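# Slide a card sheet under a slightly tilted crate

## Task

Get the card sheet lying flat beneath the plastic crate so that clearly more than half of the sheet ends up under it. The sheet is the thing that moves: the crate must stay roughly in its original spot and heading throughout, and crate and sheet may shift together only a very little. Everything inside the crate must still be inside at the end. Raise one side of the crate a little so the sheet slides in without resistance; pushing a large part of the sheet under by force fails. Lifting the crate clear of the table at any moment fails, as does the tilted crate touching any other object on the table. Still propping the crate up at the end fails: release it and move the grippers away when finished. The result must hold by itself, not because the robot keeps it in place.

## Robot and tools

Robot: two 6-joint arms with parallel grippers, named left_arm and right_arm. The names do not refer to image sides. In the shared scene frame the origin is the table centre, the table top is at z = +0.020 m and +z is up. The arms face each other across the table: left_arm's base is at (-0.184, +0.498, +0.070) m with quat_wxyz (+0.732, 0, 0, -0.682), and right_arm's is at (+0.077, -0.490, +0.069) m with quat_wxyz (+0.645, 0, 0, +0.764).

execute_actions is the only tool that moves anything. Its argument actions is a list holding one item or none. An empty list, {"actions": []}, sends nothing and returns the current state. An item with rows, such as {"rows": [[...]], "steps": 15}, runs for up to 15 control steps of 1/30 s each; steps defaults to 15. Each row is used for one step, and when there are fewer rows than steps the last row repeats. An item with only steps (at most 300) is a wait that returns after that many steps have passed since the previous result, and reply time counts toward them. The optional pictures flag (boolean) decides whether camera images come back; by default they do. A refused call sends nothing.

Each row is one flat list of 14 numbers covering both arms, even if only one moves. The first 7 are left_arm and the next 7 are right_arm. For each arm the order is waist, shoulder, elbow, wrist pitch, wrist yaw, wrist roll, then gripper opening. The six joint values are absolute target angles in radians, on the same scale printed under Joint positions. They are not offsets. Stated ranges: waist -3.054 to 3.054, shoulder 0.000 to 3.142, elbow 0.000 to 2.356, wrist pitch -1.571 to 1.571, wrist yaw -1.571 to 1.571, wrist roll -3.142 to 3.142. A target more than 0.010 rad beyond a range end, and further out than that joint's last reported angle, gets the call refused. Targets beyond the real end (which can be up to 0.010 rad either side of the stated one) are clipped to it, and a "joint sent to its limit" line may then appear, possibly referring to an earlier action.

The opening is an absolute value from -1 to 1, where +1 is fully open (about 0.088 m between pads). Empty fingers close at about -0.80, and lower values change nothing. A full close takes at least about 0.5 s. To hold something, command an opening clearly below grip_measured; the further below it, the firmer the squeeze. The force per pad is about 34 N, and closing fast can push harder.

Motion limits: on each step a joint's target is held within a fixed lead of its measured angle. The lead is 0.211 rad for waist, shoulder and elbow, 0.213 for wrist pitch, 0.267 for wrist yaw and 0.228 for wrist roll. Targets that would move the gripper more than 70 mm from where it is get scaled back. Large moves therefore take several calls. Friction can stop joints short of the command, especially at long reach, so read Joint positions after each move. Between calls the arms keep heading to the last row sent until they settle or a step is HELD.

Result lines: the state line gives, for each arm, end_effector_position (m, the point between the finger pads, 3 to 4 cm behind the tips), end_effector_quat_wxyz, and linear and angular velocities in the scene frame. Printed hand positions can be off, more at long reach. Fingers point along the gripper's +x axis and close along its y axis. Joint positions and Joint velocities list each arm's joints (rad, rad/s) followed by the pad gap (m). grip_measured is the measured opening on the command scale, with an error of up to about 1 mm. Joint torques are noisy and offset. "joint command not followed" means the clearance check altered some targets, and HELD marks steps whose row was not fully sent. MOTOR HOT warns from 50 °C; an OVER-TEMPERATURE FAULT at 95 °C holds the arm and can cut its power. A TORQUE FAULT (load limits in N m: waist 16.6, shoulder 20.6, elbow 20.5, wrist pitch 5.42, wrist yaw 5.4, wrist roll 5.07, including a held object's weight) freezes the arm for 10 s.



Suggested order: look and locate the crate, the sheet and any nearby objects. Use one gripper to raise one edge of the crate slightly while its opposite edge stays on the table. Use the other gripper to slide the sheet flat into the gap until well over half is underneath, without ramming it. Lower the crate gently, release it and pull both arms clear, then check the cameras before finishing.

Avoid: lifting the crate fully, tipping out its contents, the tilted crate touching other items, dragging the crate along with the sheet, knocking anything off the table, arms striking or pressing each other (mounts count as part of the arm), hard pushes, slams and drops.

Each tool is called in YAML: its name, and indented under it one key for each argument.

## Session

execute_actions:
  actions: []

Scene clock: 0.00 s of 4050.00 s.
left_arm: end_effector_position=(-0.1769, +0.0127, +0.2458) grip_measured=+0.854 end_effector_quat_wxyz=(+0.789, +0.108, +0.237, -0.557) end_effector_velocity=(-0.004, +0.003, -0.002) end_effector_angular_velocity=(+0.016, +0.016, -0.018) | right_arm: end_effector_position=(+0.1076, -0.0805, +0.3633) grip_measured=+0.856 end_effector_quat_wxyz=(+0.682, +0.341, +0.575, +0.296) end_effector_velocity=(-0.000, -0.003, -0.002) end_effector_angular_velocity=(-0.021, -0.013, +0.016)
Joint positions: left_arm=[-0.161  1.741  1.187 -0.    -0.348 -0.315  0.081] | right_arm=[-0.189  1.454  1.436 -0.612  0.146  1.547  0.081]
Joint velocities: left_arm=[-0.002 -0.007 -0.002 -0.022  0.022 -0.007 -0.   ] | right_arm=[-0.002 -0.002  0.002 -0.022 -0.007 -0.022 -0.   ]
Joint torques (N m, as the arm reports them, + toward a larger angle): no reading
Heat: left arm: hottest elbow 25 °C (+0.0 °C/min); right arm: hottest elbow 23 °C (+0.0 °C/min).

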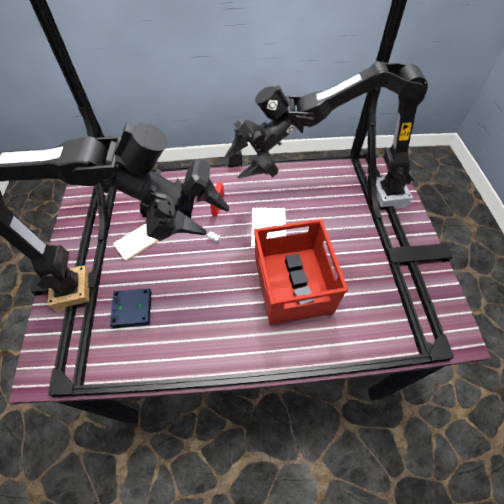

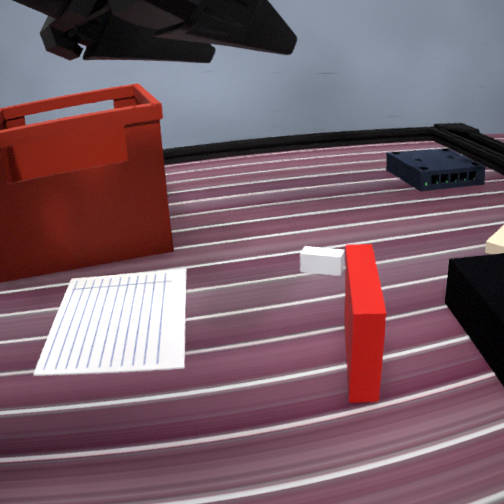

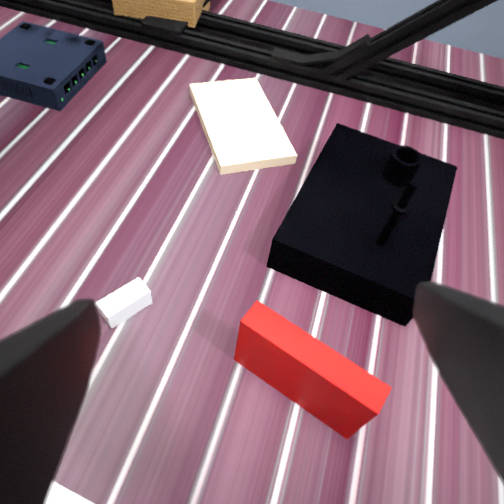

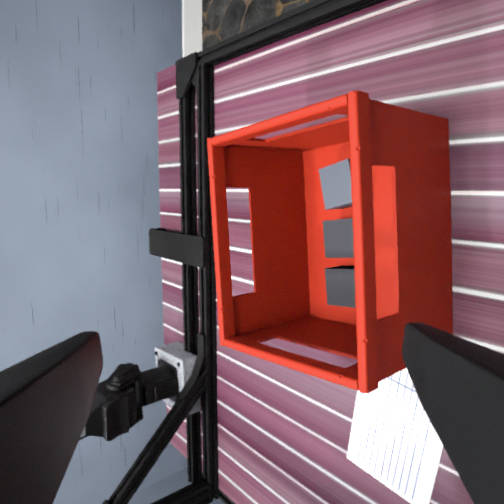

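execute_actions:
  actions:
    - {"rows":[[-0.1,1.3,1.0,-0.7,0,0,0.85,-0.1,1.454,1.7,-0.65,0,0,0.85]]}
  pictures: false

execute_actions:
  actions:
    - {"rows":[[0,1.3,1.0,-0.8,0,0,0.85,-0.04,2.0,2.2,-0.69,0,0,0.5]]}
  pictures: false

execute_actions:
  actions:
    - {"rows":[[0,1.3,1.0,-0.8,0,0,0.85,-0.04,2.3,2.226,-0.69,0,0,0.5]]}
  pictures: false

execute_actions:
  actions:
    - {"steps":20}

Scene clock: 25.53 s of 4050.00 s.
left_arm: end_effector_position=(-0.1939, +0.1755, +0.2308) grip_measured=+0.850 end_effector_quat_wxyz=(+0.615, +0.340, +0.330, -0.631) end_effector_velocity=(-0.003, +0.035, -0.028) end_effector_angular_velocity=(+0.188, +0.008, -0.021) | right_arm: end_effector_position=(+0.0495, -0.0791, +0.4655) grip_measured=+0.850 end_effector_quat_wxyz=(+0.683, +0.062, +0.348, +0.639) end_effector_velocity=(-0.001, +0.009, -0.022) end_effector_angular_velocity=(+0.052, -1.834, +0.796)
Joint positions: left_arm=[-0.103  1.304  1.003 -0.686 -0.004 -0.004  0.081] | right_arm=[-0.1    1.451  1.693 -0.65   0.004  0.615  0.081]
Joint velocities: left_arm=[-0.002 -0.002 -0.022 -0.168  0.022  0.007 -0.   ] | right_arm=[-0.002  0.037 -0.007 -0.022 -0.007 -2.    -0.   ]
Joint torques (N m, as the arm reports them, + toward a larger angle): left_arm=[ 0.24 -4.63  6.4   1.01  0.09  0.13] | right_arm=[ 0.01 -6.42  6.59  1.72 -0.13 -0.11]
Heat: left arm: hottest elbow 29 °C (+9.4 °C/min); right arm: hottest elbow 27 °C (+9.4 °C/min).
Steps of this call (steps 1 to 751: nothing new was sent; steps 752 to 766: all 15 steps of this action). Readings (joint positions):
752: left_arm=[-0.154 1.712 1.163 -0.028 -0.287 -0.264] | right_arm=[-0.186 1.455 1.459 -0.632 0.126 1.506]
753: left_arm=[-0.141 1.664 1.122 -0.102 -0.203 -0.195] | right_arm=[-0.173 1.463 1.491 -0.641 0.097 1.455]
755: left_arm=[-0.118 1.548 1.043 -0.247 -0.100 -0.095] | right_arm=[-0.140 1.470 1.567 -0.640 0.053 1.346]
759: left_arm=[-0.103 1.360 1.009 -0.491 -0.025 -0.024] | right_arm=[-0.101 1.452 1.675 -0.640 0.012 1.080]
766: the state above

Scene clock: 26.03 s of 4050.00 s.
left_arm: end_effector_position=(-0.1638, +0.1976, +0.2179) grip_measured=+0.850 end_effector_quat_wxyz=(+0.623, +0.357, +0.382, -0.582) end_effector_velocity=(-0.001, +0.002, -0.001) end_effector_angular_velocity=(+0.007, +0.010, +0.006) | right_arm: end_effector_position=(+0.0064, +0.0581, +0.3960) grip_measured=+0.502 end_effector_quat_wxyz=(+0.638, -0.197, +0.180, +0.722) end_effector_velocity=(-0.005, +0.020, -0.037) end_effector_angular_velocity=(-0.050, -0.090, +0.073)
Joint positions: left_arm=[-0.003  1.303  1.001 -0.798 -0.001 -0.001  0.081] | right_arm=[-0.04   2.012  2.166 -0.694  0.001  0.011  0.064]
Joint velocities: left_arm=[ 0.002 -0.002 -0.002 -0.007  0.007 -0.007 -0.   ] | right_arm=[-0.002  0.085  0.017  0.007 -0.022 -0.11  -0.001]
Joint torques (N m, as the arm reports them, + toward a larger angle): left_arm=[ 0.25 -4.48  6.4   0.65  0.04  0.08] | right_arm=[ -0.06 -13.59   9.71   1.94  -0.08  -0.07]
Heat: left arm: hottest elbow 29 °C (+9.2 °C/min); right arm: hottest elbow 27 °C (+9.2 °C/min).
Steps of this call (steps 1 to 15: all 15 steps of this action). Readings (joint positions):
1: left_arm=[-0.094 1.304 1.003 -0.706 0.004 -0.002] | right_arm=[-0.096 1.484 1.728 -0.679 0.004 0.551]
2: left_arm=[-0.070 1.304 1.003 -0.736 0.005 -0.002] | right_arm=[-0.085 1.529 1.790 -0.678 0.005 0.484]
4: left_arm=[-0.025 1.303 1.002 -0.774 -0.001 -0.001] | right_arm=[-0.060 1.640 1.923 -0.670 0.002 0.350]
8: left_arm=[-0.003 1.303 1.001 -0.791 -0.001 -0.001] | right_arm=[-0.040 1.861 2.129 -0.680 0.001 0.108]
15: the state above

Scene clock: 26.53 s of 4050.00 s.
left_arm: end_effector_position=(-0.1637, +0.1977, +0.2178) grip_measured=+0.850 end_effector_quat_wxyz=(+0.623, +0.357, +0.383, -0.581) end_effector_velocity=(+0.002, +0.004, -0.001) end_effector_angular_velocity=(+0.018, -0.015, +0.014) | right_arm: end_effector_position=(+0.0001, +0.1064, +0.2448) grip_measured=+0.500 end_effector_quat_wxyz=(+0.609, -0.291, +0.257, +0.691) end_effector_velocity=(+0.003, +0.003, +0.007) end_effector_angular_velocity=(+0.028, -0.007, +0.014)
Joint positions: left_arm=[-0.003  1.303  1.001 -0.799 -0.001 -0.001  0.081] | right_arm=[-0.04   2.317  2.214 -0.695  0.001  0.004  0.064]
Joint velocities: left_arm=[-0.002 -0.002  0.002 -0.022 -0.022 -0.007 -0.   ] | right_arm=[-0.007 -0.007 -0.002  0.022 -0.007 -0.022 -0.   ]
Joint torques (N m, as the arm reports them, + toward a larger angle): left_arm=[ 0.29 -4.45  6.38  0.64  0.02  0.09] | right_arm=[ -0.01 -15.41   7.45   1.73  -0.08  -0.08]
Heat: left arm: hottest elbow 29 °C (+9.0 °C/min); right arm: hottest elbow 27 °C (+9.0 °C/min).
Steps of this call (steps 1 to 15: all 15 steps of this action). Readings (joint positions):
1: left_arm=[-0.003 1.303 1.001 -0.798 -0.001 -0.001] | right_arm=[-0.040 2.036 2.173 -0.696 0.001 0.009]
2: left_arm=[-0.003 1.303 1.001 -0.799 -0.001 -0.001] | right_arm=[-0.040 2.058 2.191 -0.685 0.001 0.009]
4: left_arm=[-0.003 1.303 1.001 -0.799 -0.001 -0.001] | right_arm=[-0.040 2.104 2.215 -0.680 0.001 0.008]
8: left_arm=[-0.003 1.303 1.001 -0.799 -0.001 -0.001] | right_arm=[-0.040 2.225 2.218 -0.685 0.001 0.005]
15: the state above

Scene clock: 27.20 s of 4050.00 s.
left_arm: end_effector_position=(-0.1637, +0.1977, +0.2178) grip_measured=+0.850 end_effector_quat_wxyz=(+0.623, +0.357, +0.382, -0.581) end_effector_velocity=(-0.001, +0.003, -0.003) end_effector_angular_velocity=(+0.012, -0.002, +0.003) | right_arm: end_effector_position=(+0.0001, +0.1067, +0.2524) grip_measured=+0.500 end_effector_quat_wxyz=(+0.611, -0.285, +0.252, +0.694) end_effector_velocity=(+0.001, -0.001, -0.004) end_effector_angular_velocity=(-0.012, -0.002, +0.008)
Joint positions: left_arm=[-0.003  1.303  1.001 -0.799 -0.001 -0.001  0.081] | right_arm=[-0.04   2.308  2.218 -0.69   0.001  0.003  0.064]
Joint velocities: left_arm=[-0.007 -0.002 -0.007 -0.007 -0.007 -0.007 -0.   ] | right_arm=[-0.002  0.002 -0.002 -0.007 -0.007 -0.007 -0.   ]
Joint torques (N m, as the arm reports them, + toward a larger angle): left_arm=[ 0.26 -4.46  6.39  0.64  0.02  0.09] | right_arm=[ -0.02 -14.02   7.09   1.45  -0.08  -0.07]
Heat: left arm: hottest elbow 29 °C (+8.8 °C/min); right arm: hottest elbow 27 °C (+8.8 °C/min).
Steps of this call (steps 1 to 15: the robot went on to your last target; steps 16 to 20: nothing new was sent). Readings (joint positions):
1: left_arm=[-0.003 1.303 1.001 -0.799 -0.001 -0.001] | right_arm=[-0.040 2.315 2.214 -0.692 0.001 0.004]
2: left_arm=[-0.003 1.303 1.001 -0.799 -0.001 -0.001] | right_arm=[-0.040 2.312 2.216 -0.690 0.001 0.004]
4: left_arm=[-0.003 1.303 1.001 -0.799 -0.001 -0.001] | right_arm=[-0.040 2.308 2.218 -0.690 0.001 0.004]
8: left_arm=[-0.003 1.303 1.001 -0.799 -0.001 -0.001] | right_arm=[-0.040 2.308 2.218 -0.690 0.001 0.003]
20: the state above
All arms were judged still, so your last target was given up. Only a new action makes them travel on or press farther. Fingers that are still opening or closing keep moving.

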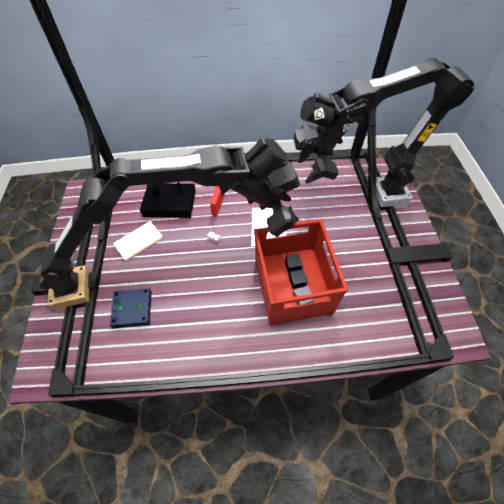

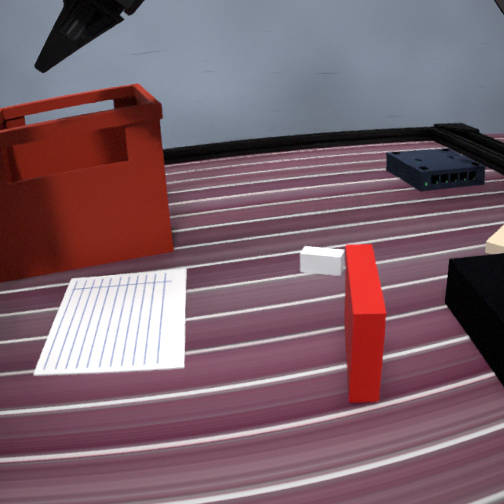

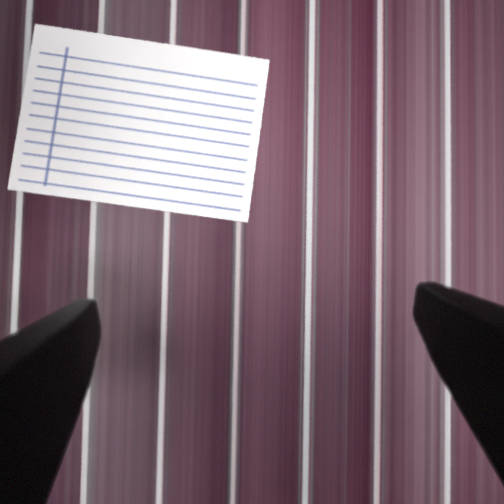

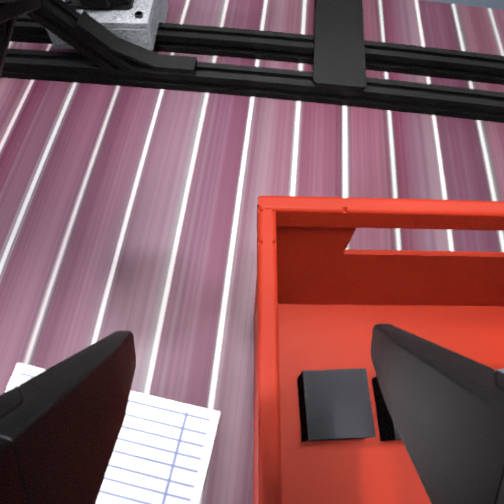

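execute_actions:
  actions:
    - {"rows":[[-0.3,1.5,1.066,-0.5,-0.5,1.57,-1,-0.05,2.36,2.2,-0.69,0,0,0.5]]}
  pictures: false

execute_actions:
  actions:
    - {"rows":[[-0.24,1.8,1.066,-0.31,-0.5,1.57,-1,-0.05,2.39,2.2,-0.66,0,0,0.5]]}
  pictures: false

execute_actions:
  actions:
    - {"rows":[[-0.217,1.95,1.066,-0.31,-0.5,1.57,-1,-0.05,2.39,2.2,-0.66,0,0,0.5]]}

Scene clock: 35.93 s of 4050.00 s.
left_arm: end_effector_position=(-0.1973, +0.1262, +0.2242) grip_measured=-0.778 end_effector_quat_wxyz=(+0.426, +0.701, -0.091, -0.565) end_effector_velocity=(+0.006, -0.007, +0.010) end_effector_angular_velocity=(+0.628, -1.259, -1.392) | right_arm: end_effector_position=(+0.0051, +0.1090, +0.2203) grip_measured=+0.500 end_effector_quat_wxyz=(+0.607, -0.304, +0.271, +0.683) end_effector_velocity=(+0.001, -0.001, -0.003) end_effector_angular_velocity=(-0.013, +0.009, -0.003)
Joint positions: left_arm=[-0.299  1.497  1.056 -0.505 -0.494  0.988  0.001] | right_arm=[-0.049  2.355  2.206 -0.69   0.001  0.003  0.064]
Joint velocities: left_arm=[-0.002 -0.002 -0.002  0.051 -0.066  2.     0.   ] | right_arm=[-0.002  0.002 -0.002 -0.007 -0.007  0.007 -0.   ]
Joint torques (N m, as the arm reports them, + toward a larger angle): left_arm=[-0.06 -5.13  7.58  1.15 -0.34  0.07] | right_arm=[ -0.12 -12.66   5.38   1.36  -0.09  -0.06]
Heat: left arm: hottest elbow 30 °C (+8.3 °C/min); right arm: hottest shoulder 30 °C (+11.7 °C/min).
Steps of this call (steps 1 to 247: nothing new was sent; steps 248 to 262: all 15 steps of this action). Readings (joint positions):
248: left_arm=[-0.028 1.332 1.006 -0.771 -0.075 0.054] | right_arm=[-0.040 2.312 2.218 -0.690 0.001 0.003]
249: left_arm=[-0.079 1.368 1.019 -0.695 -0.161 0.123] | right_arm=[-0.041 2.316 2.218 -0.689 0.001 0.003]
251: left_arm=[-0.192 1.450 1.049 -0.580 -0.310 0.258] | right_arm=[-0.043 2.327 2.218 -0.689 0.001 0.003]
255: left_arm=[-0.296 1.496 1.054 -0.524 -0.450 0.524] | right_arm=[-0.048 2.349 2.210 -0.690 0.001 0.003]
262: the state above

Scene clock: 36.43 s of 4050.00 s.
left_arm: end_effector_position=(-0.1810, +0.0910, +0.1341) grip_measured=-0.778 end_effector_quat_wxyz=(+0.180, +0.816, -0.198, -0.512) end_effector_velocity=(+0.001, +0.003, +0.000) end_effector_angular_velocity=(+0.042, -0.043, -0.049) | right_arm: end_effector_position=(+0.0045, +0.1145, +0.2087) grip_measured=+0.500 end_effector_quat_wxyz=(+0.607, -0.304, +0.271, +0.683) end_effector_velocity=(+0.001, -0.001, -0.003) end_effector_angular_velocity=(-0.012, -0.001, +0.008)
Joint positions: left_arm=[-0.24   1.805  1.06  -0.311 -0.498  1.561  0.001] | right_arm=[-0.049  2.382  2.206 -0.662  0.001  0.003  0.064]
Joint velocities: left_arm=[-0.002 -0.002  0.002 -0.022 -0.007  0.066 -0.   ] | right_arm=[-0.002  0.002 -0.002 -0.007 -0.007 -0.007 -0.   ]
Joint torques (N m, as the arm reports them, + toward a larger angle): left_arm=[ 0.04 -7.51  6.47  0.77 -0.29  0.08] | right_arm=[ -0.11 -12.36   5.41   1.52  -0.08  -0.07]
Heat: left arm: hottest elbow 30 °C (+8.2 °C/min); right arm: hottest shoulder 30 °C (+11.5 °C/min).
Steps of this call (steps 1 to 15: all 15 steps of this action). Readings (joint positions):
1: left_arm=[-0.294 1.527 1.056 -0.469 -0.495 1.056] | right_arm=[-0.049 2.357 2.206 -0.686 0.001 0.003]
2: left_arm=[-0.282 1.567 1.064 -0.402 -0.498 1.123] | right_arm=[-0.049 2.360 2.207 -0.677 0.001 0.003]
4: left_arm=[-0.258 1.673 1.084 -0.344 -0.498 1.254] | right_arm=[-0.049 2.367 2.206 -0.670 0.001 0.003]
8: left_arm=[-0.241 1.798 1.056 -0.333 -0.498 1.483] | right_arm=[-0.049 2.380 2.206 -0.666 0.001 0.003]
15: the state above

Scene clock: 36.93 s of 4050.00 s.
left_arm: end_effector_position=(-0.1705, +0.1006, +0.0791) grip_measured=-0.778 end_effector_quat_wxyz=(+0.121, +0.836, -0.155, -0.512) end_effector_velocity=(+0.000, +0.000, +0.002) end_effector_angular_velocity=(-0.008, +0.001, +0.018) | right_arm: end_effector_position=(+0.0045, +0.1145, +0.2087) grip_measured=+0.500 end_effector_quat_wxyz=(+0.607, -0.304, +0.271, +0.683) end_effector_velocity=(-0.002, +0.001, +0.002) end_effector_angular_velocity=(+0.005, +0.022, +0.007)
Joint positions: left_arm=[-0.218  1.952  1.06  -0.31  -0.5    1.568  0.001] | right_arm=[-0.049  2.382  2.206 -0.662  0.001  0.003  0.064]
Joint velocities: left_arm=[-0.002 -0.002  0.002 -0.007 -0.007 -0.022  0.   ] | right_arm=[-0.002 -0.002 -0.002  0.007 -0.022  0.007 -0.   ]
Joint torques (N m, as the arm reports them, + toward a larger angle): left_arm=[ 0.1  -7.51  5.7   0.52 -0.24  0.09] | right_arm=[ -0.13 -12.37   5.38   1.53  -0.09  -0.06]
Heat: left arm: hottest elbow 30 °C (+8.1 °C/min); right arm: hottest shoulder 30 °C (+11.4 °C/min).
Steps of this call (steps 1 to 15: all 15 steps of this action). Readings (joint positions):
1: left_arm=[-0.239 1.825 1.060 -0.311 -0.499 1.563] | right_arm=[-0.049 2.382 2.206 -0.662 0.001 0.003]
2: left_arm=[-0.235 1.847 1.067 -0.306 -0.500 1.564] | right_arm=[-0.049 2.382 2.206 -0.662 0.001 0.003]
4: left_arm=[-0.227 1.899 1.071 -0.306 -0.500 1.566] | right_arm=[-0.049 2.382 2.206 -0.662 0.001 0.003]
8: left_arm=[-0.218 1.951 1.059 -0.314 -0.500 1.568] | right_arm=[-0.049 2.382 2.206 -0.662 0.001 0.003]
15: the state above

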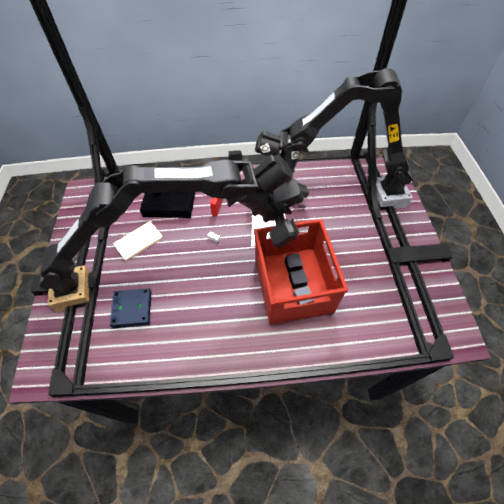

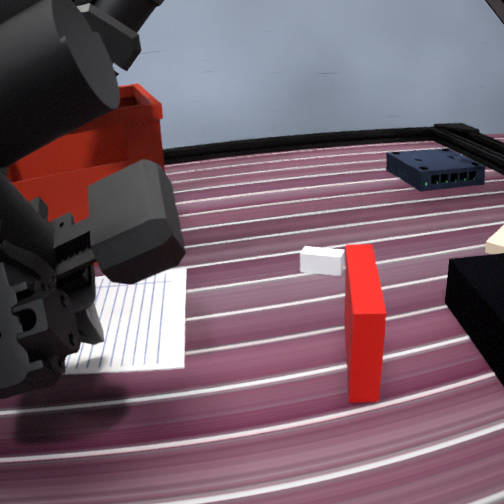

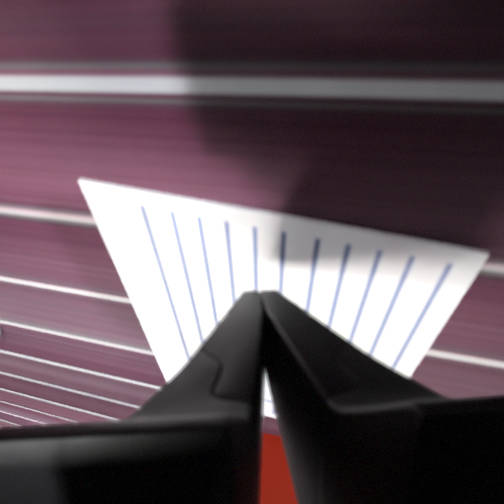

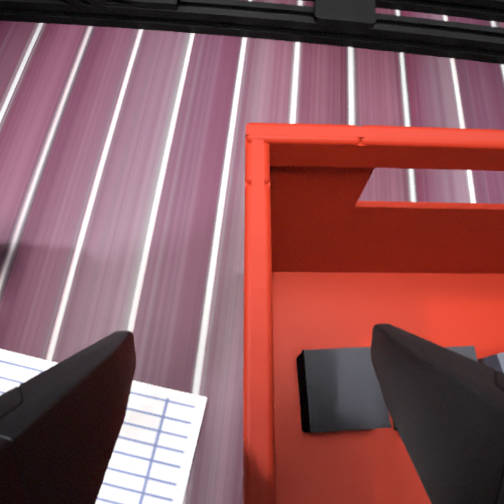

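execute_actions:
  actions:
    - {"rows":[[-0.2,2.02,1.09,-0.29,-0.5,1.57,-1,-0.05,2.455,2.2,-0.64,0,0,0.2]]}

Scene clock: 39.17 s of 4050.00 s.
left_arm: end_effector_position=(-0.1645, +0.0962, +0.0646) grip_measured=-0.778 end_effector_quat_wxyz=(+0.117, +0.840, -0.144, -0.510) end_effector_velocity=(-0.000, -0.004, +0.002) end_effector_angular_velocity=(-0.032, +0.004, +0.018) | right_arm: end_effector_position=(+0.0040, +0.1187, +0.1675) grip_measured=+0.201 end_effector_quat_wxyz=(+0.600, -0.322, +0.287, +0.674) end_effector_velocity=(+0.001, -0.002, -0.002) end_effector_angular_velocity=(-0.012, -0.000, +0.008)
Joint positions: left_arm=[-0.203  2.01   1.081 -0.292 -0.502  1.568  0.001] | right_arm=[-0.049  2.454  2.203 -0.641  0.001  0.003  0.049]
Joint velocities: left_arm=[-0.002 -0.002 -0.002  0.022 -0.007 -0.022  0.   ] | right_arm=[-0.002 -0.002 -0.007 -0.007 -0.007 -0.007 -0.001]
Joint torques (N m, as the arm reports them, + toward a larger angle): left_arm=[ 0.27 -6.45  5.91  0.63 -0.16  0.07] | right_arm=[ -0.13 -13.66   5.72   1.35  -0.08  -0.07]
Heat: left arm: hottest elbow 30 °C (+7.7 °C/min); right arm: hottest shoulder 31 °C (+12.3 °C/min).
Steps of this call (steps 1 to 15: the robot went on to your last target; steps 16 to 52: nothing new was sent; steps 53 to 67: all 15 steps of this action). Readings (joint positions):
53: left_arm=[-0.217 1.961 1.064 -0.310 -0.500 1.568] | right_arm=[-0.049 2.390 2.206 -0.659 0.001 0.003]
54: left_arm=[-0.214 1.972 1.070 -0.301 -0.500 1.568] | right_arm=[-0.049 2.398 2.206 -0.646 0.001 0.003]
56: left_arm=[-0.208 1.995 1.079 -0.294 -0.500 1.568] | right_arm=[-0.049 2.414 2.206 -0.643 0.001 0.003]
60: left_arm=[-0.203 2.010 1.081 -0.293 -0.503 1.568] | right_arm=[-0.049 2.448 2.204 -0.643 0.001 0.003]
67: the state above

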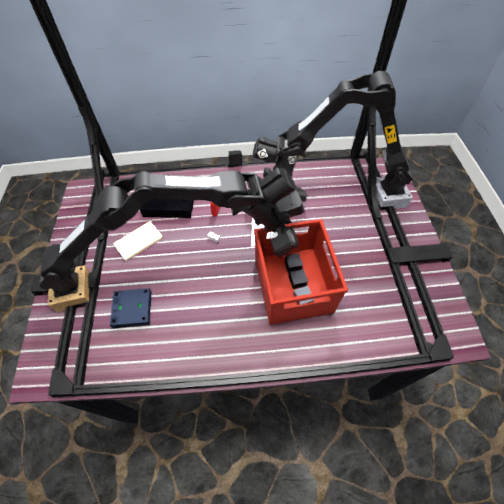

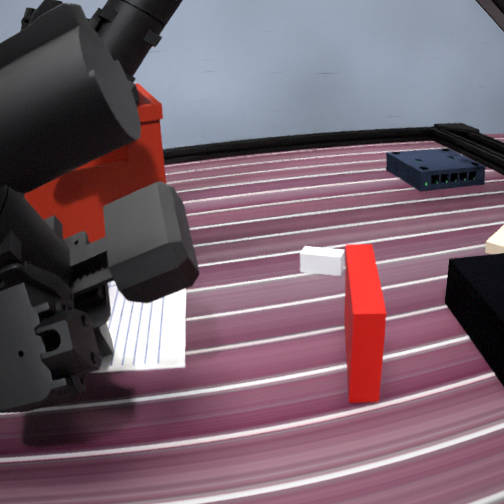

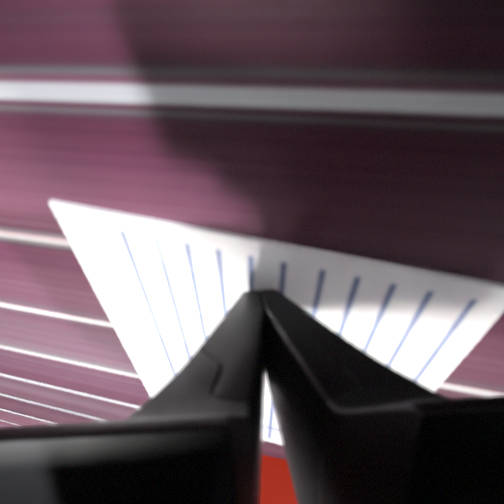

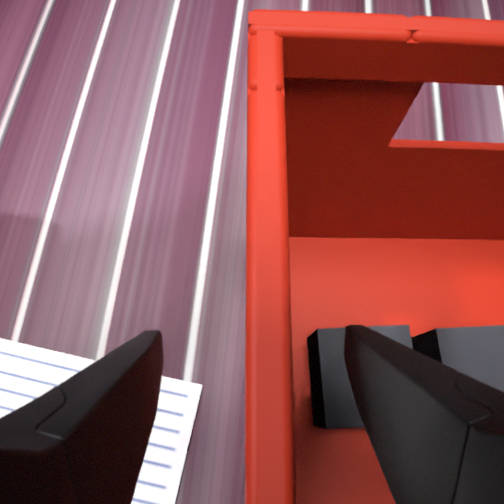

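execute_actions:
  actions:
    - {"rows":[[-0.2,2.02,1.09,-0.29,-0.5,1.57,-1,-0.058,2.465,2.2,-0.64,0,0,0],[-0.2,2.02,1.09,-0.29,-0.5,1.57,-1,-0.058,2.465,2.2,-0.64,0,0,-0.1],[-0.2,2.02,1.09,-0.29,-0.5,1.57,-1,-0.058,2.465,2.2,-0.64,0,0,-0.2],[-0.2,2.02,1.09,-0.29,-0.5,1.57,-1,-0.058,2.465,2.2,-0.64,0,0,-0.3],[-0.2,2.02,1.09,-0.29,-0.5,1.57,-1,-0.058,2.465,2.2,-0.64,0,0,-0.4]]}
  pictures: false

execute_actions:
  actions:
    - {"rows":[[-0.2,2.02,1.09,-0.29,-0.5,1.57,-1,-0.058,2.465,2.2,-0.64,0,0,-0.9]]}
  pictures: false

execute_actions:
  actions:
    - {"rows":[[-0.2,2.02,1.09,-0.29,-0.5,1.57,-1,-0.07,2.42,2.2,-0.67,0,0,-0.9]]}

Scene clock: 43.93 s of 4050.00 s.
left_arm: end_effector_position=(-0.1645, +0.0961, +0.0644) grip_measured=-0.778 end_effector_quat_wxyz=(+0.117, +0.840, -0.144, -0.510) end_effector_velocity=(-0.001, +0.005, -0.002) end_effector_angular_velocity=(+0.026, +0.001, -0.011) | right_arm: end_effector_position=(+0.0088, +0.1192, +0.1672) grip_measured=-0.395 end_effector_quat_wxyz=(+0.602, -0.321, +0.288, +0.672) end_effector_velocity=(+0.001, -0.005, -0.004) end_effector_angular_velocity=(-0.026, -0.011, +0.019)
Joint positions: left_arm=[-0.203  2.011  1.082 -0.292 -0.502  1.569  0.001] | right_arm=[-0.057  2.455  2.202 -0.641  0.001  0.003  0.02 ]
Joint velocities: left_arm=[-0.002 -0.002 -0.002 -0.022  0.007  0.007 -0.   ] | right_arm=[-0.002 -0.002 -0.007 -0.022 -0.007 -0.022 -0.003]
Joint torques (N m, as the arm reports them, + toward a larger angle): left_arm=[ 0.23 -6.49  5.87  0.63 -0.16  0.07] | right_arm=[ -0.13 -12.36   5.75   1.34  -0.09  -0.07]
Heat: left arm: hottest elbow 30 °C (+6.8 °C/min); right arm: hottest shoulder 32 °C (+12.3 °C/min).
Steps of this call (steps 1 to 15: the robot went on to your last target; steps 16 to 128: nothing new was sent; steps 129 to 143: all 15 steps of this action). Readings (joint positions):
129: left_arm=[-0.203 2.011 1.082 -0.292 -0.502 1.569] | right_arm=[-0.049 2.455 2.203 -0.641 0.001 0.003]
130: left_arm=[-0.203 2.011 1.082 -0.292 -0.502 1.569] | right_arm=[-0.049 2.455 2.203 -0.641 0.001 0.003]
132: left_arm=[-0.203 2.011 1.082 -0.292 -0.502 1.569] | right_arm=[-0.052 2.455 2.203 -0.641 0.001 0.003]
136: left_arm=[-0.203 2.011 1.082 -0.292 -0.502 1.569] | right_arm=[-0.056 2.455 2.203 -0.641 0.001 0.003]
143: the state above

Scene clock: 44.43 s of 4050.00 s.
left_arm: end_effector_position=(-0.1645, +0.0961, +0.0644) grip_measured=-0.778 end_effector_quat_wxyz=(+0.117, +0.840, -0.144, -0.510) end_effector_velocity=(+0.000, +0.002, +0.000) end_effector_angular_velocity=(+0.003, -0.005, +0.006) | right_arm: end_effector_position=(+0.0050, +0.1187, +0.1672) grip_measured=-0.677 end_effector_quat_wxyz=(+0.599, -0.321, +0.289, +0.675) end_effector_velocity=(+0.001, -0.004, -0.003) end_effector_angular_velocity=(-0.021, -0.011, +0.019)
Joint positions: left_arm=[-0.203  2.011  1.082 -0.292 -0.502  1.569  0.001] | right_arm=[-0.052  2.455  2.202 -0.641 -0.004  0.004  0.006]
Joint velocities: left_arm=[-0.002 -0.002 -0.002 -0.007 -0.007 -0.007 -0.   ] | right_arm=[-0.002 -0.002 -0.002 -0.022 -0.007 -0.022 -0.   ]
Joint torques (N m, as the arm reports them, + toward a larger angle): left_arm=[ 0.24 -6.51  5.87  0.63 -0.17  0.06] | right_arm=[ -0.63 -12.38   5.75   1.36   0.15  -0.07]
Heat: left arm: hottest elbow 30 °C (+6.8 °C/min); right arm: hottest shoulder 32 °C (+12.2 °C/min).
Steps of this call (steps 1 to 15: all 15 steps of this action). Readings (joint positions):
1: left_arm=[-0.203 2.011 1.082 -0.292 -0.502 1.569] | right_arm=[-0.057 2.455 2.202 -0.641 0.001 0.003]
2: left_arm=[-0.203 2.011 1.082 -0.292 -0.502 1.569] | right_arm=[-0.056 2.455 2.202 -0.641 -0.007 0.002]
4: left_arm=[-0.203 2.011 1.082 -0.292 -0.502 1.569] | right_arm=[-0.052 2.455 2.202 -0.641 -0.004 0.004]
8: left_arm=[-0.203 2.011 1.082 -0.292 -0.502 1.569] | right_arm=[-0.052 2.455 2.202 -0.641 -0.004 0.004]
15: the state above

Scene clock: 44.93 s of 4050.00 s.
left_arm: end_effector_position=(-0.1646, +0.0960, +0.0645) grip_measured=-0.778 end_effector_quat_wxyz=(+0.117, +0.840, -0.144, -0.510) end_effector_velocity=(+0.002, +0.000, +0.003) end_effector_angular_velocity=(+0.003, -0.023, -0.001) | right_arm: end_effector_position=(+0.0063, +0.1152, +0.1685) grip_measured=-0.677 end_effector_quat_wxyz=(+0.595, -0.327, +0.292, +0.674) end_effector_velocity=(-0.002, -0.004, -0.002) end_effector_angular_velocity=(-0.022, -0.001, +0.013)
Joint positions: left_arm=[-0.203  2.011  1.082 -0.292 -0.502  1.569  0.001] | right_arm=[-0.054  2.447  2.202 -0.662 -0.008 -0.003  0.006]
Joint velocities: left_arm=[-0.002 -0.002  0.002 -0.007 -0.022  0.007 -0.   ] | right_arm=[ 0.002 -0.002 -0.002 -0.022 -0.007 -0.007 -0.   ]
Joint torques (N m, as the arm reports them, + toward a larger angle): left_arm=[ 0.24 -6.51  5.86  0.64 -0.17  0.05] | right_arm=[ -1.59 -17.12   5.73   0.74   0.3    0.1 ]
Heat: left arm: hottest elbow 30 °C (+6.7 °C/min); right arm: hottest shoulder 33 °C (+13.4 °C/min).
Steps of this call (steps 1 to 15: all 15 steps of this action). Readings (joint positions):
1: left_arm=[-0.203 2.011 1.082 -0.292 -0.502 1.569] | right_arm=[-0.052 2.454 2.202 -0.641 -0.004 0.004]
2: left_arm=[-0.203 2.011 1.082 -0.292 -0.502 1.569] | right_arm=[-0.052 2.453 2.202 -0.643 -0.004 0.003]
4: left_arm=[-0.203 2.011 1.082 -0.292 -0.502 1.569] | right_arm=[-0.053 2.450 2.202 -0.653 -0.006 -0.001]
8: left_arm=[-0.203 2.011 1.082 -0.292 -0.502 1.569] | right_arm=[-0.054 2.448 2.202 -0.660 -0.008 -0.003]
15: the state above

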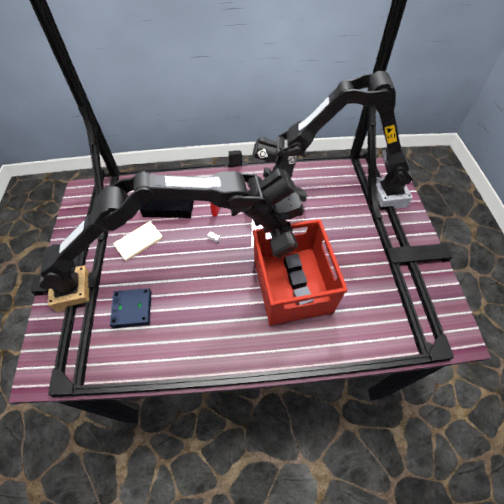

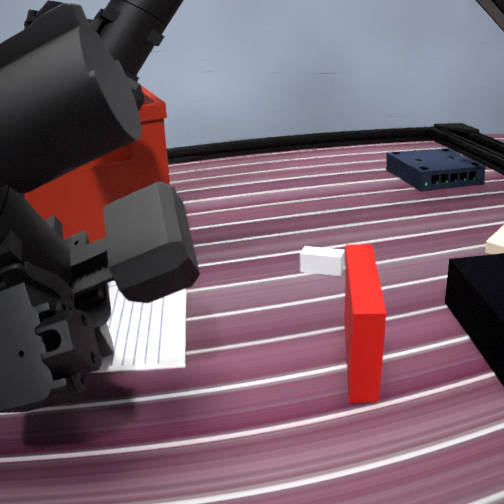

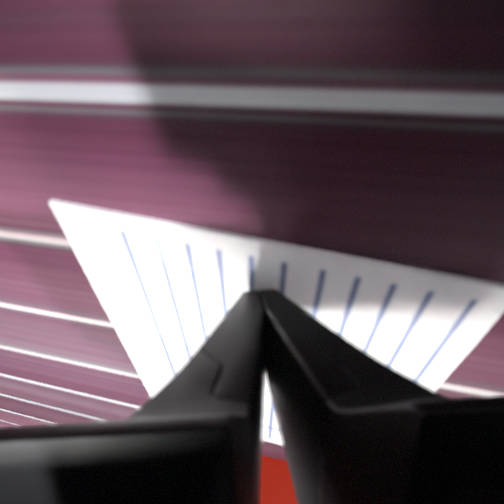

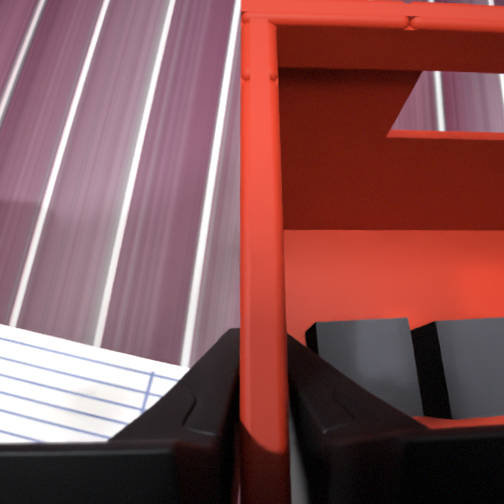

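execute_actions:
  actions:
    - {"rows":[[-0.2,2.02,1.09,-0.29,-0.5,1.57,-1,-0.085,2.4,2.235,-0.66,-0.05,0.05,-1]]}
  pictures: false

execute_actions:
  actions:
    - {"steps":12}

Scene clock: 47.23 s of 4050.00 s.
left_arm: end_effector_position=(-0.1646, +0.0960, +0.0643) grip_measured=-0.778 end_effector_quat_wxyz=(+0.117, +0.840, -0.144, -0.510) end_effector_velocity=(+0.000, +0.001, -0.000) end_effector_angular_velocity=(-0.003, +0.000, +0.018) | right_arm: end_effector_position=(+0.0062, +0.1147, +0.1721) grip_measured=-0.678 end_effector_quat_wxyz=(+0.591, -0.305, +0.315, +0.678) end_effector_velocity=(-0.002, +0.001, +0.004) end_effector_angular_velocity=(+0.010, +0.023, +0.005)
Joint positions: left_arm=[-0.203  2.011  1.082 -0.292 -0.502  1.569  0.001] | right_arm=[-0.065  2.442  2.205 -0.667 -0.053  0.041  0.006]
Joint velocities: left_arm=[-0.002  0.002  0.002 -0.007 -0.007 -0.022 -0.   ] | right_arm=[-0.002 -0.007 -0.002  0.007 -0.022  0.007  0.   ]
Joint torques (N m, as the arm reports them, + toward a larger angle): left_arm=[ 0.25 -6.55  5.8   0.63 -0.16  0.05] | right_arm=[ -1.91 -19.01   9.49   1.8    0.08   0.25]
Heat: left arm: hottest elbow 30 °C (+6.4 °C/min); right arm: hottest shoulder 34 °C (+14.0 °C/min).
Steps of this call (steps 1 to 15: the robot went on to your last target; steps 16 to 54: nothing new was sent; steps 55 to 69: all 15 steps of this action). Readings (joint positions):
55: left_arm=[-0.203 2.011 1.082 -0.292 -0.502 1.569] | right_arm=[-0.055 2.444 2.204 -0.664 -0.013 0.005]
56: left_arm=[-0.203 2.011 1.082 -0.292 -0.502 1.569] | right_arm=[-0.059 2.443 2.204 -0.665 -0.026 0.016]
58: left_arm=[-0.203 2.011 1.082 -0.292 -0.502 1.569] | right_arm=[-0.063 2.442 2.204 -0.667 -0.043 0.028]
62: left_arm=[-0.203 2.011 1.082 -0.292 -0.502 1.569] | right_arm=[-0.065 2.442 2.205 -0.667 -0.050 0.037]
69: the state above

Scene clock: 47.63 s of 4050.00 s.
left_arm: end_effector_position=(-0.1646, +0.0960, +0.0643) grip_measured=-0.778 end_effector_quat_wxyz=(+0.117, +0.840, -0.144, -0.510) end_effector_velocity=(-0.000, -0.001, +0.002) end_effector_angular_velocity=(-0.013, -0.017, +0.006) | right_arm: end_effector_position=(+0.0062, +0.1147, +0.1723) grip_measured=-0.678 end_effector_quat_wxyz=(+0.591, -0.303, +0.316, +0.678) end_effector_velocity=(-0.002, -0.003, -0.002) end_effector_angular_velocity=(-0.012, +0.000, +0.013)
Joint positions: left_arm=[-0.203  2.011  1.082 -0.292 -0.502  1.569  0.001] | right_arm=[-0.065  2.442  2.205 -0.667 -0.055  0.044  0.006]
Joint velocities: left_arm=[-0.007 -0.002 -0.002  0.007 -0.022 -0.007 -0.   ] | right_arm=[ 0.002 -0.002 -0.007 -0.007 -0.007 -0.007 -0.   ]
Joint torques (N m, as the arm reports them, + toward a larger angle): left_arm=[ 0.24 -6.54  5.79  0.63 -0.16  0.05] | right_arm=[ -1.89 -19.03   9.52   1.8    0.14   0.2 ]
Heat: left arm: hottest elbow 30 °C (+6.3 °C/min); right arm: hottest shoulder 35 °C (+15.1 °C/min).
Steps of this call (steps 1 to 12: the robot went on to your last target). Readings (joint positions):
1: left_arm=[-0.203 2.011 1.082 -0.292 -0.502 1.569] | right_arm=[-0.065 2.442 2.205 -0.667 -0.053 0.041]
2: left_arm=[-0.203 2.011 1.082 -0.292 -0.502 1.569] | right_arm=[-0.065 2.442 2.205 -0.667 -0.054 0.042]
4: left_arm=[-0.203 2.011 1.082 -0.292 -0.502 1.569] | right_arm=[-0.065 2.442 2.205 -0.667 -0.054 0.042]
8: left_arm=[-0.203 2.011 1.082 -0.292 -0.502 1.569] | right_arm=[-0.065 2.442 2.205 -0.667 -0.054 0.043]
12: the state above

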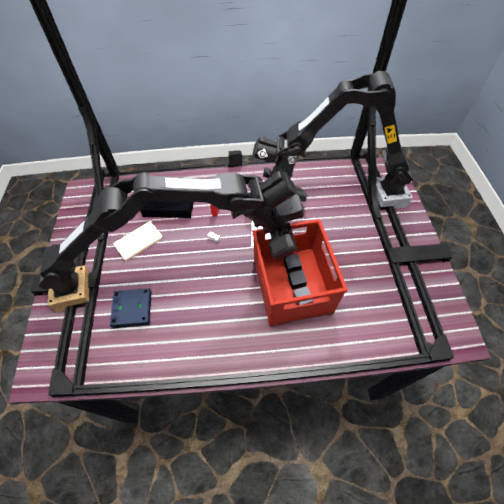

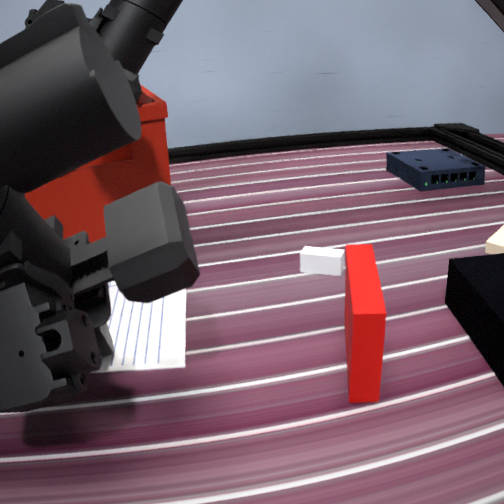

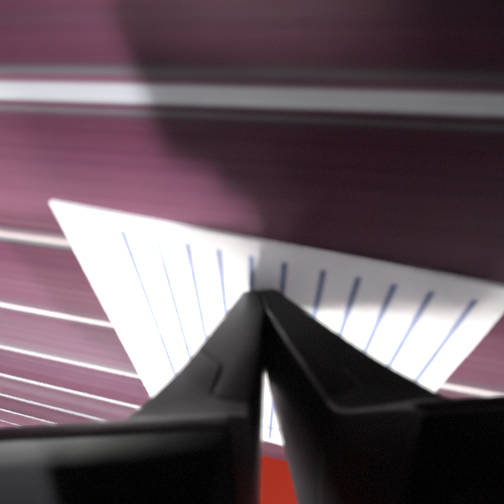

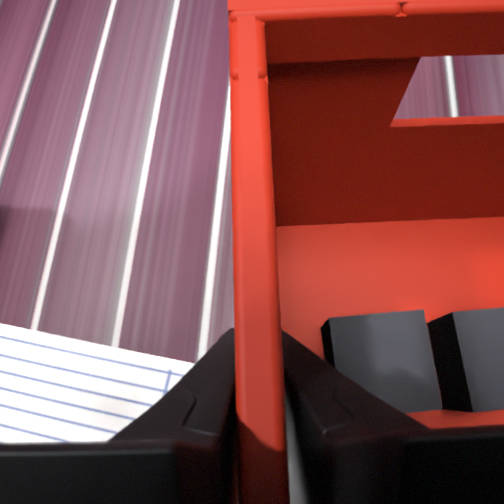

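Heavy; add more effort.

execute_actions:
  actions:
    - {"rows":[[-0.2,2.02,1.09,-0.29,-0.5,1.57,-1,-0.1,2.365,2.26,-0.65,-0.05,0.05,-1]]}

Scene clock: 49.47 s of 4050.00 s.
left_arm: end_effector_position=(-0.1646, +0.0960, +0.0643) grip_measured=-0.778 end_effector_quat_wxyz=(+0.117, +0.840, -0.144, -0.510) end_effector_velocity=(+0.002, +0.002, +0.002) end_effector_angular_velocity=(-0.002, -0.005, +0.011) | right_arm: end_effector_position=(+0.0203, +0.1184, +0.1932) grip_measured=-0.680 end_effector_quat_wxyz=(+0.604, -0.284, +0.310, +0.677) end_effector_velocity=(+0.003, +0.001, +0.001) end_effector_angular_velocity=(+0.009, -0.010, -0.002)
Joint positions: left_arm=[-0.203  2.012  1.083 -0.292 -0.502  1.569  0.001] | right_arm=[-0.09   2.417  2.221 -0.669 -0.06   0.05   0.006]
Joint velocities: left_arm=[ 0.002 -0.007 -0.002 -0.007 -0.007 -0.007 -0.   ] | right_arm=[-0.002 -0.002 -0.002  0.007  0.007 -0.007 -0.   ]
Joint torques (N m, as the arm reports them, + toward a larger angle): left_arm=[ 0.25 -6.58  5.8   0.63 -0.16  0.06] | right_arm=[ -0.96 -20.24  10.49   2.67   0.37   0.02]
Heat: left arm: hottest elbow 30 °C (+6.1 °C/min); right arm: hottest shoulder 36 °C (+15.8 °C/min).
Steps of this call (steps 1 to 15: the robot went on to your last target; steps 16 to 40: nothing new was sent; steps 41 to 55: all 15 steps of this action). Readings (joint positions):
41: left_arm=[-0.203 2.011 1.082 -0.292 -0.502 1.569] | right_arm=[-0.066 2.437 2.208 -0.668 -0.057 0.046]
42: left_arm=[-0.203 2.011 1.082 -0.292 -0.502 1.569] | right_arm=[-0.068 2.435 2.210 -0.670 -0.060 0.047]
44: left_arm=[-0.203 2.011 1.082 -0.292 -0.502 1.569] | right_arm=[-0.073 2.431 2.212 -0.670 -0.061 0.049]
48: left_arm=[-0.203 2.011 1.083 -0.292 -0.502 1.569] | right_arm=[-0.086 2.421 2.219 -0.669 -0.061 0.050]
55: the state above

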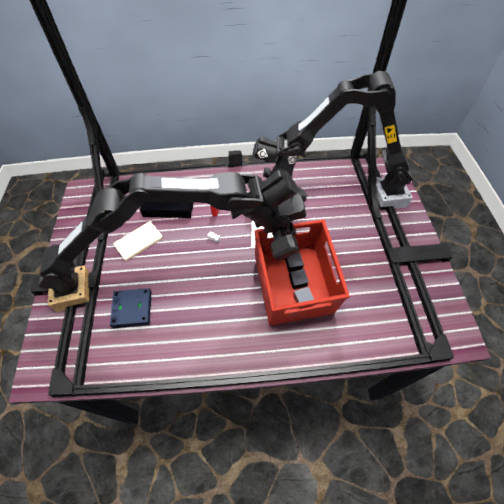

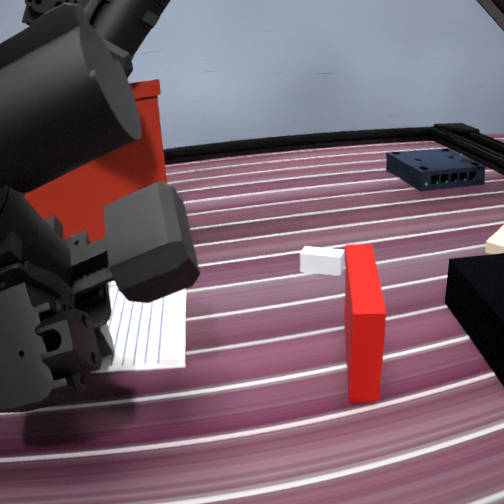

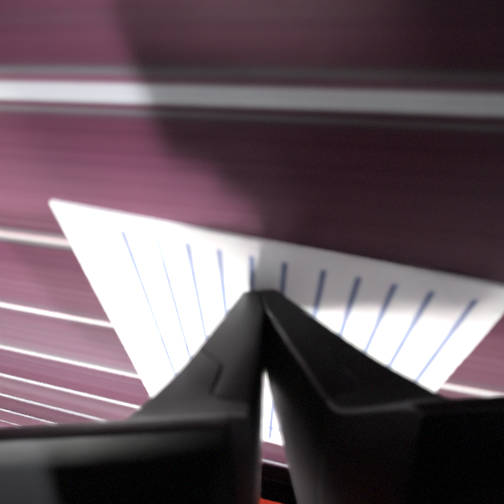

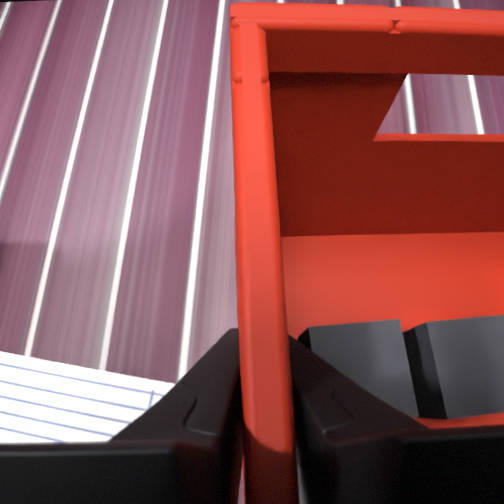

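Tilted about 2 cm. Sweeping the waist slides the sheet in the desired direction.

execute_actions:
  actions:
    - {"rows":[[-0.2,2.035,1.08,-0.29,-0.5,1.57,-1,-0.1,2.365,2.26,-0.65,-0.05,0.05,-1],[-0.2,2.035,1.08,-0.29,-0.5,1.57,-1,-0.1,2.365,2.26,-0.65,-0.05,0.05,-1],[-0.18,2.035,1.08,-0.29,-0.5,1.57,-1,-0.1,2.365,2.26,-0.65,-0.05,0.05,-1],[-0.16,2.035,1.08,-0.29,-0.5,1.57,-1,-0.1,2.365,2.26,-0.65,-0.05,0.05,-1],[-0.14,2.035,1.08,-0.29,-0.5,1.57,-1,-0.1,2.365,2.26,-0.65,-0.05,0.05,-1],[-0.12,2.035,1.08,-0.29,-0.5,1.57,-1,-0.1,2.365,2.26,-0.65,-0.05,0.05,-1],[-0.1,2.035,1.08,-0.29,-0.5,1.57,-1,-0.1,2.365,2.26,-0.65,-0.05,0.05,-1],[-0.08,2.035,1.08,-0.29,-0.5,1.57,-1,-0.1,2.365,2.26,-0.65,-0.05,0.05,-1]]}

Scene clock: 55.97 s of 4050.00 s.
left_arm: end_effector_position=(-0.1154, +0.1009, +0.0629) grip_measured=-0.778 end_effector_quat_wxyz=(+0.148, +0.847, -0.092, -0.502) end_effector_velocity=(-0.000, -0.004, +0.002) end_effector_angular_velocity=(-0.019, -0.009, -0.006) | right_arm: end_effector_position=(+0.0213, +0.1186, +0.1943) grip_measured=-0.680 end_effector_quat_wxyz=(+0.606, -0.284, +0.309, +0.676) end_effector_velocity=(-0.000, -0.002, -0.001) end_effector_angular_velocity=(-0.006, -0.011, +0.003)
Joint positions: left_arm=[-0.08   2.017  1.083 -0.288 -0.504  1.569  0.001] | right_arm=[-0.091  2.416  2.222 -0.669 -0.055  0.05   0.006]
Joint velocities: left_arm=[-0.002 -0.002 -0.002  0.022 -0.007  0.007 -0.   ] | right_arm=[ 0.002 -0.002 -0.002 -0.007  0.007 -0.007  0.   ]
Joint torques (N m, as the arm reports them, + toward a larger angle): left_arm=[-0.04 -5.52  4.63  0.27 -0.11  0.05] | right_arm=[ -0.93 -20.04  10.41   2.66   0.17   0.02]
Heat: left arm: hottest elbow 30 °C (+5.4 °C/min); right arm: hottest shoulder 43 °C (+21.4 °C/min).
Steps of this call (steps 1 to 15: the robot went on to your last target; steps 16 to 180: nothing new was sent; steps 181 to 195: all 15 steps of this action). Readings (joint positions):
181: left_arm=[-0.202 2.014 1.083 -0.292 -0.502 1.569] | right_arm=[-0.091 2.416 2.222 -0.669 -0.055 0.050]
182: left_arm=[-0.202 2.015 1.083 -0.292 -0.502 1.569] | right_arm=[-0.091 2.416 2.222 -0.669 -0.055 0.050]
184: left_arm=[-0.198 2.016 1.083 -0.290 -0.502 1.569] | right_arm=[-0.091 2.416 2.222 -0.669 -0.055 0.050]
188: left_arm=[-0.141 2.016 1.083 -0.288 -0.500 1.569] | right_arm=[-0.091 2.416 2.222 -0.669 -0.055 0.050]
195: the state above

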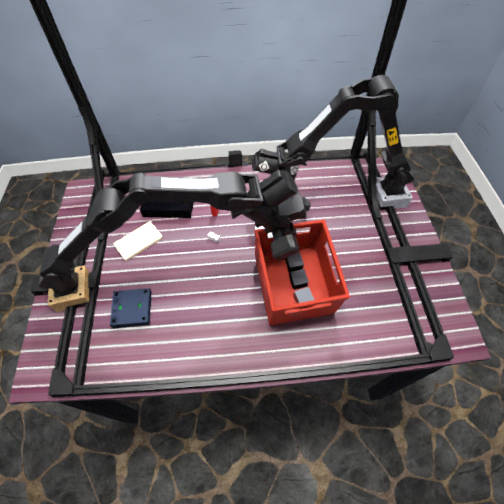

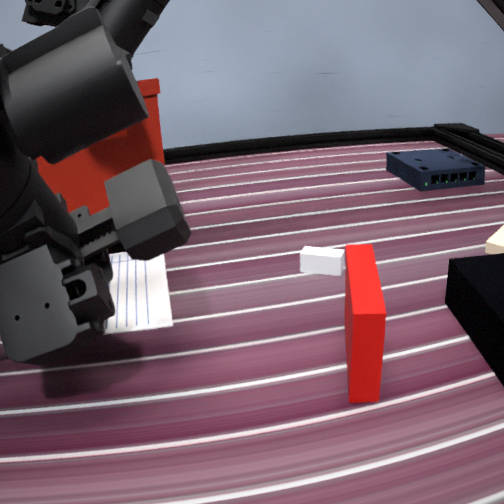

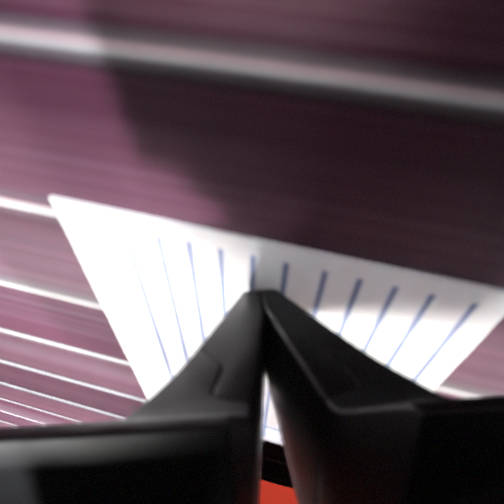

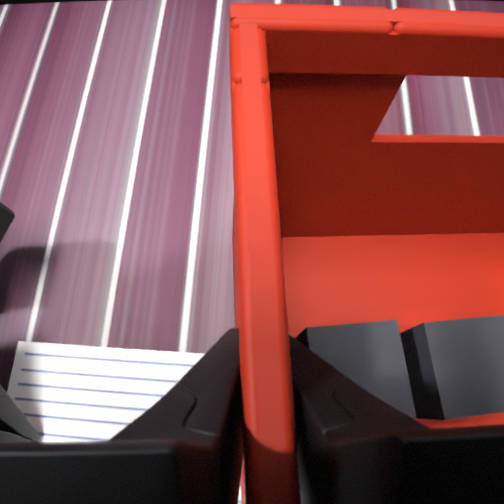

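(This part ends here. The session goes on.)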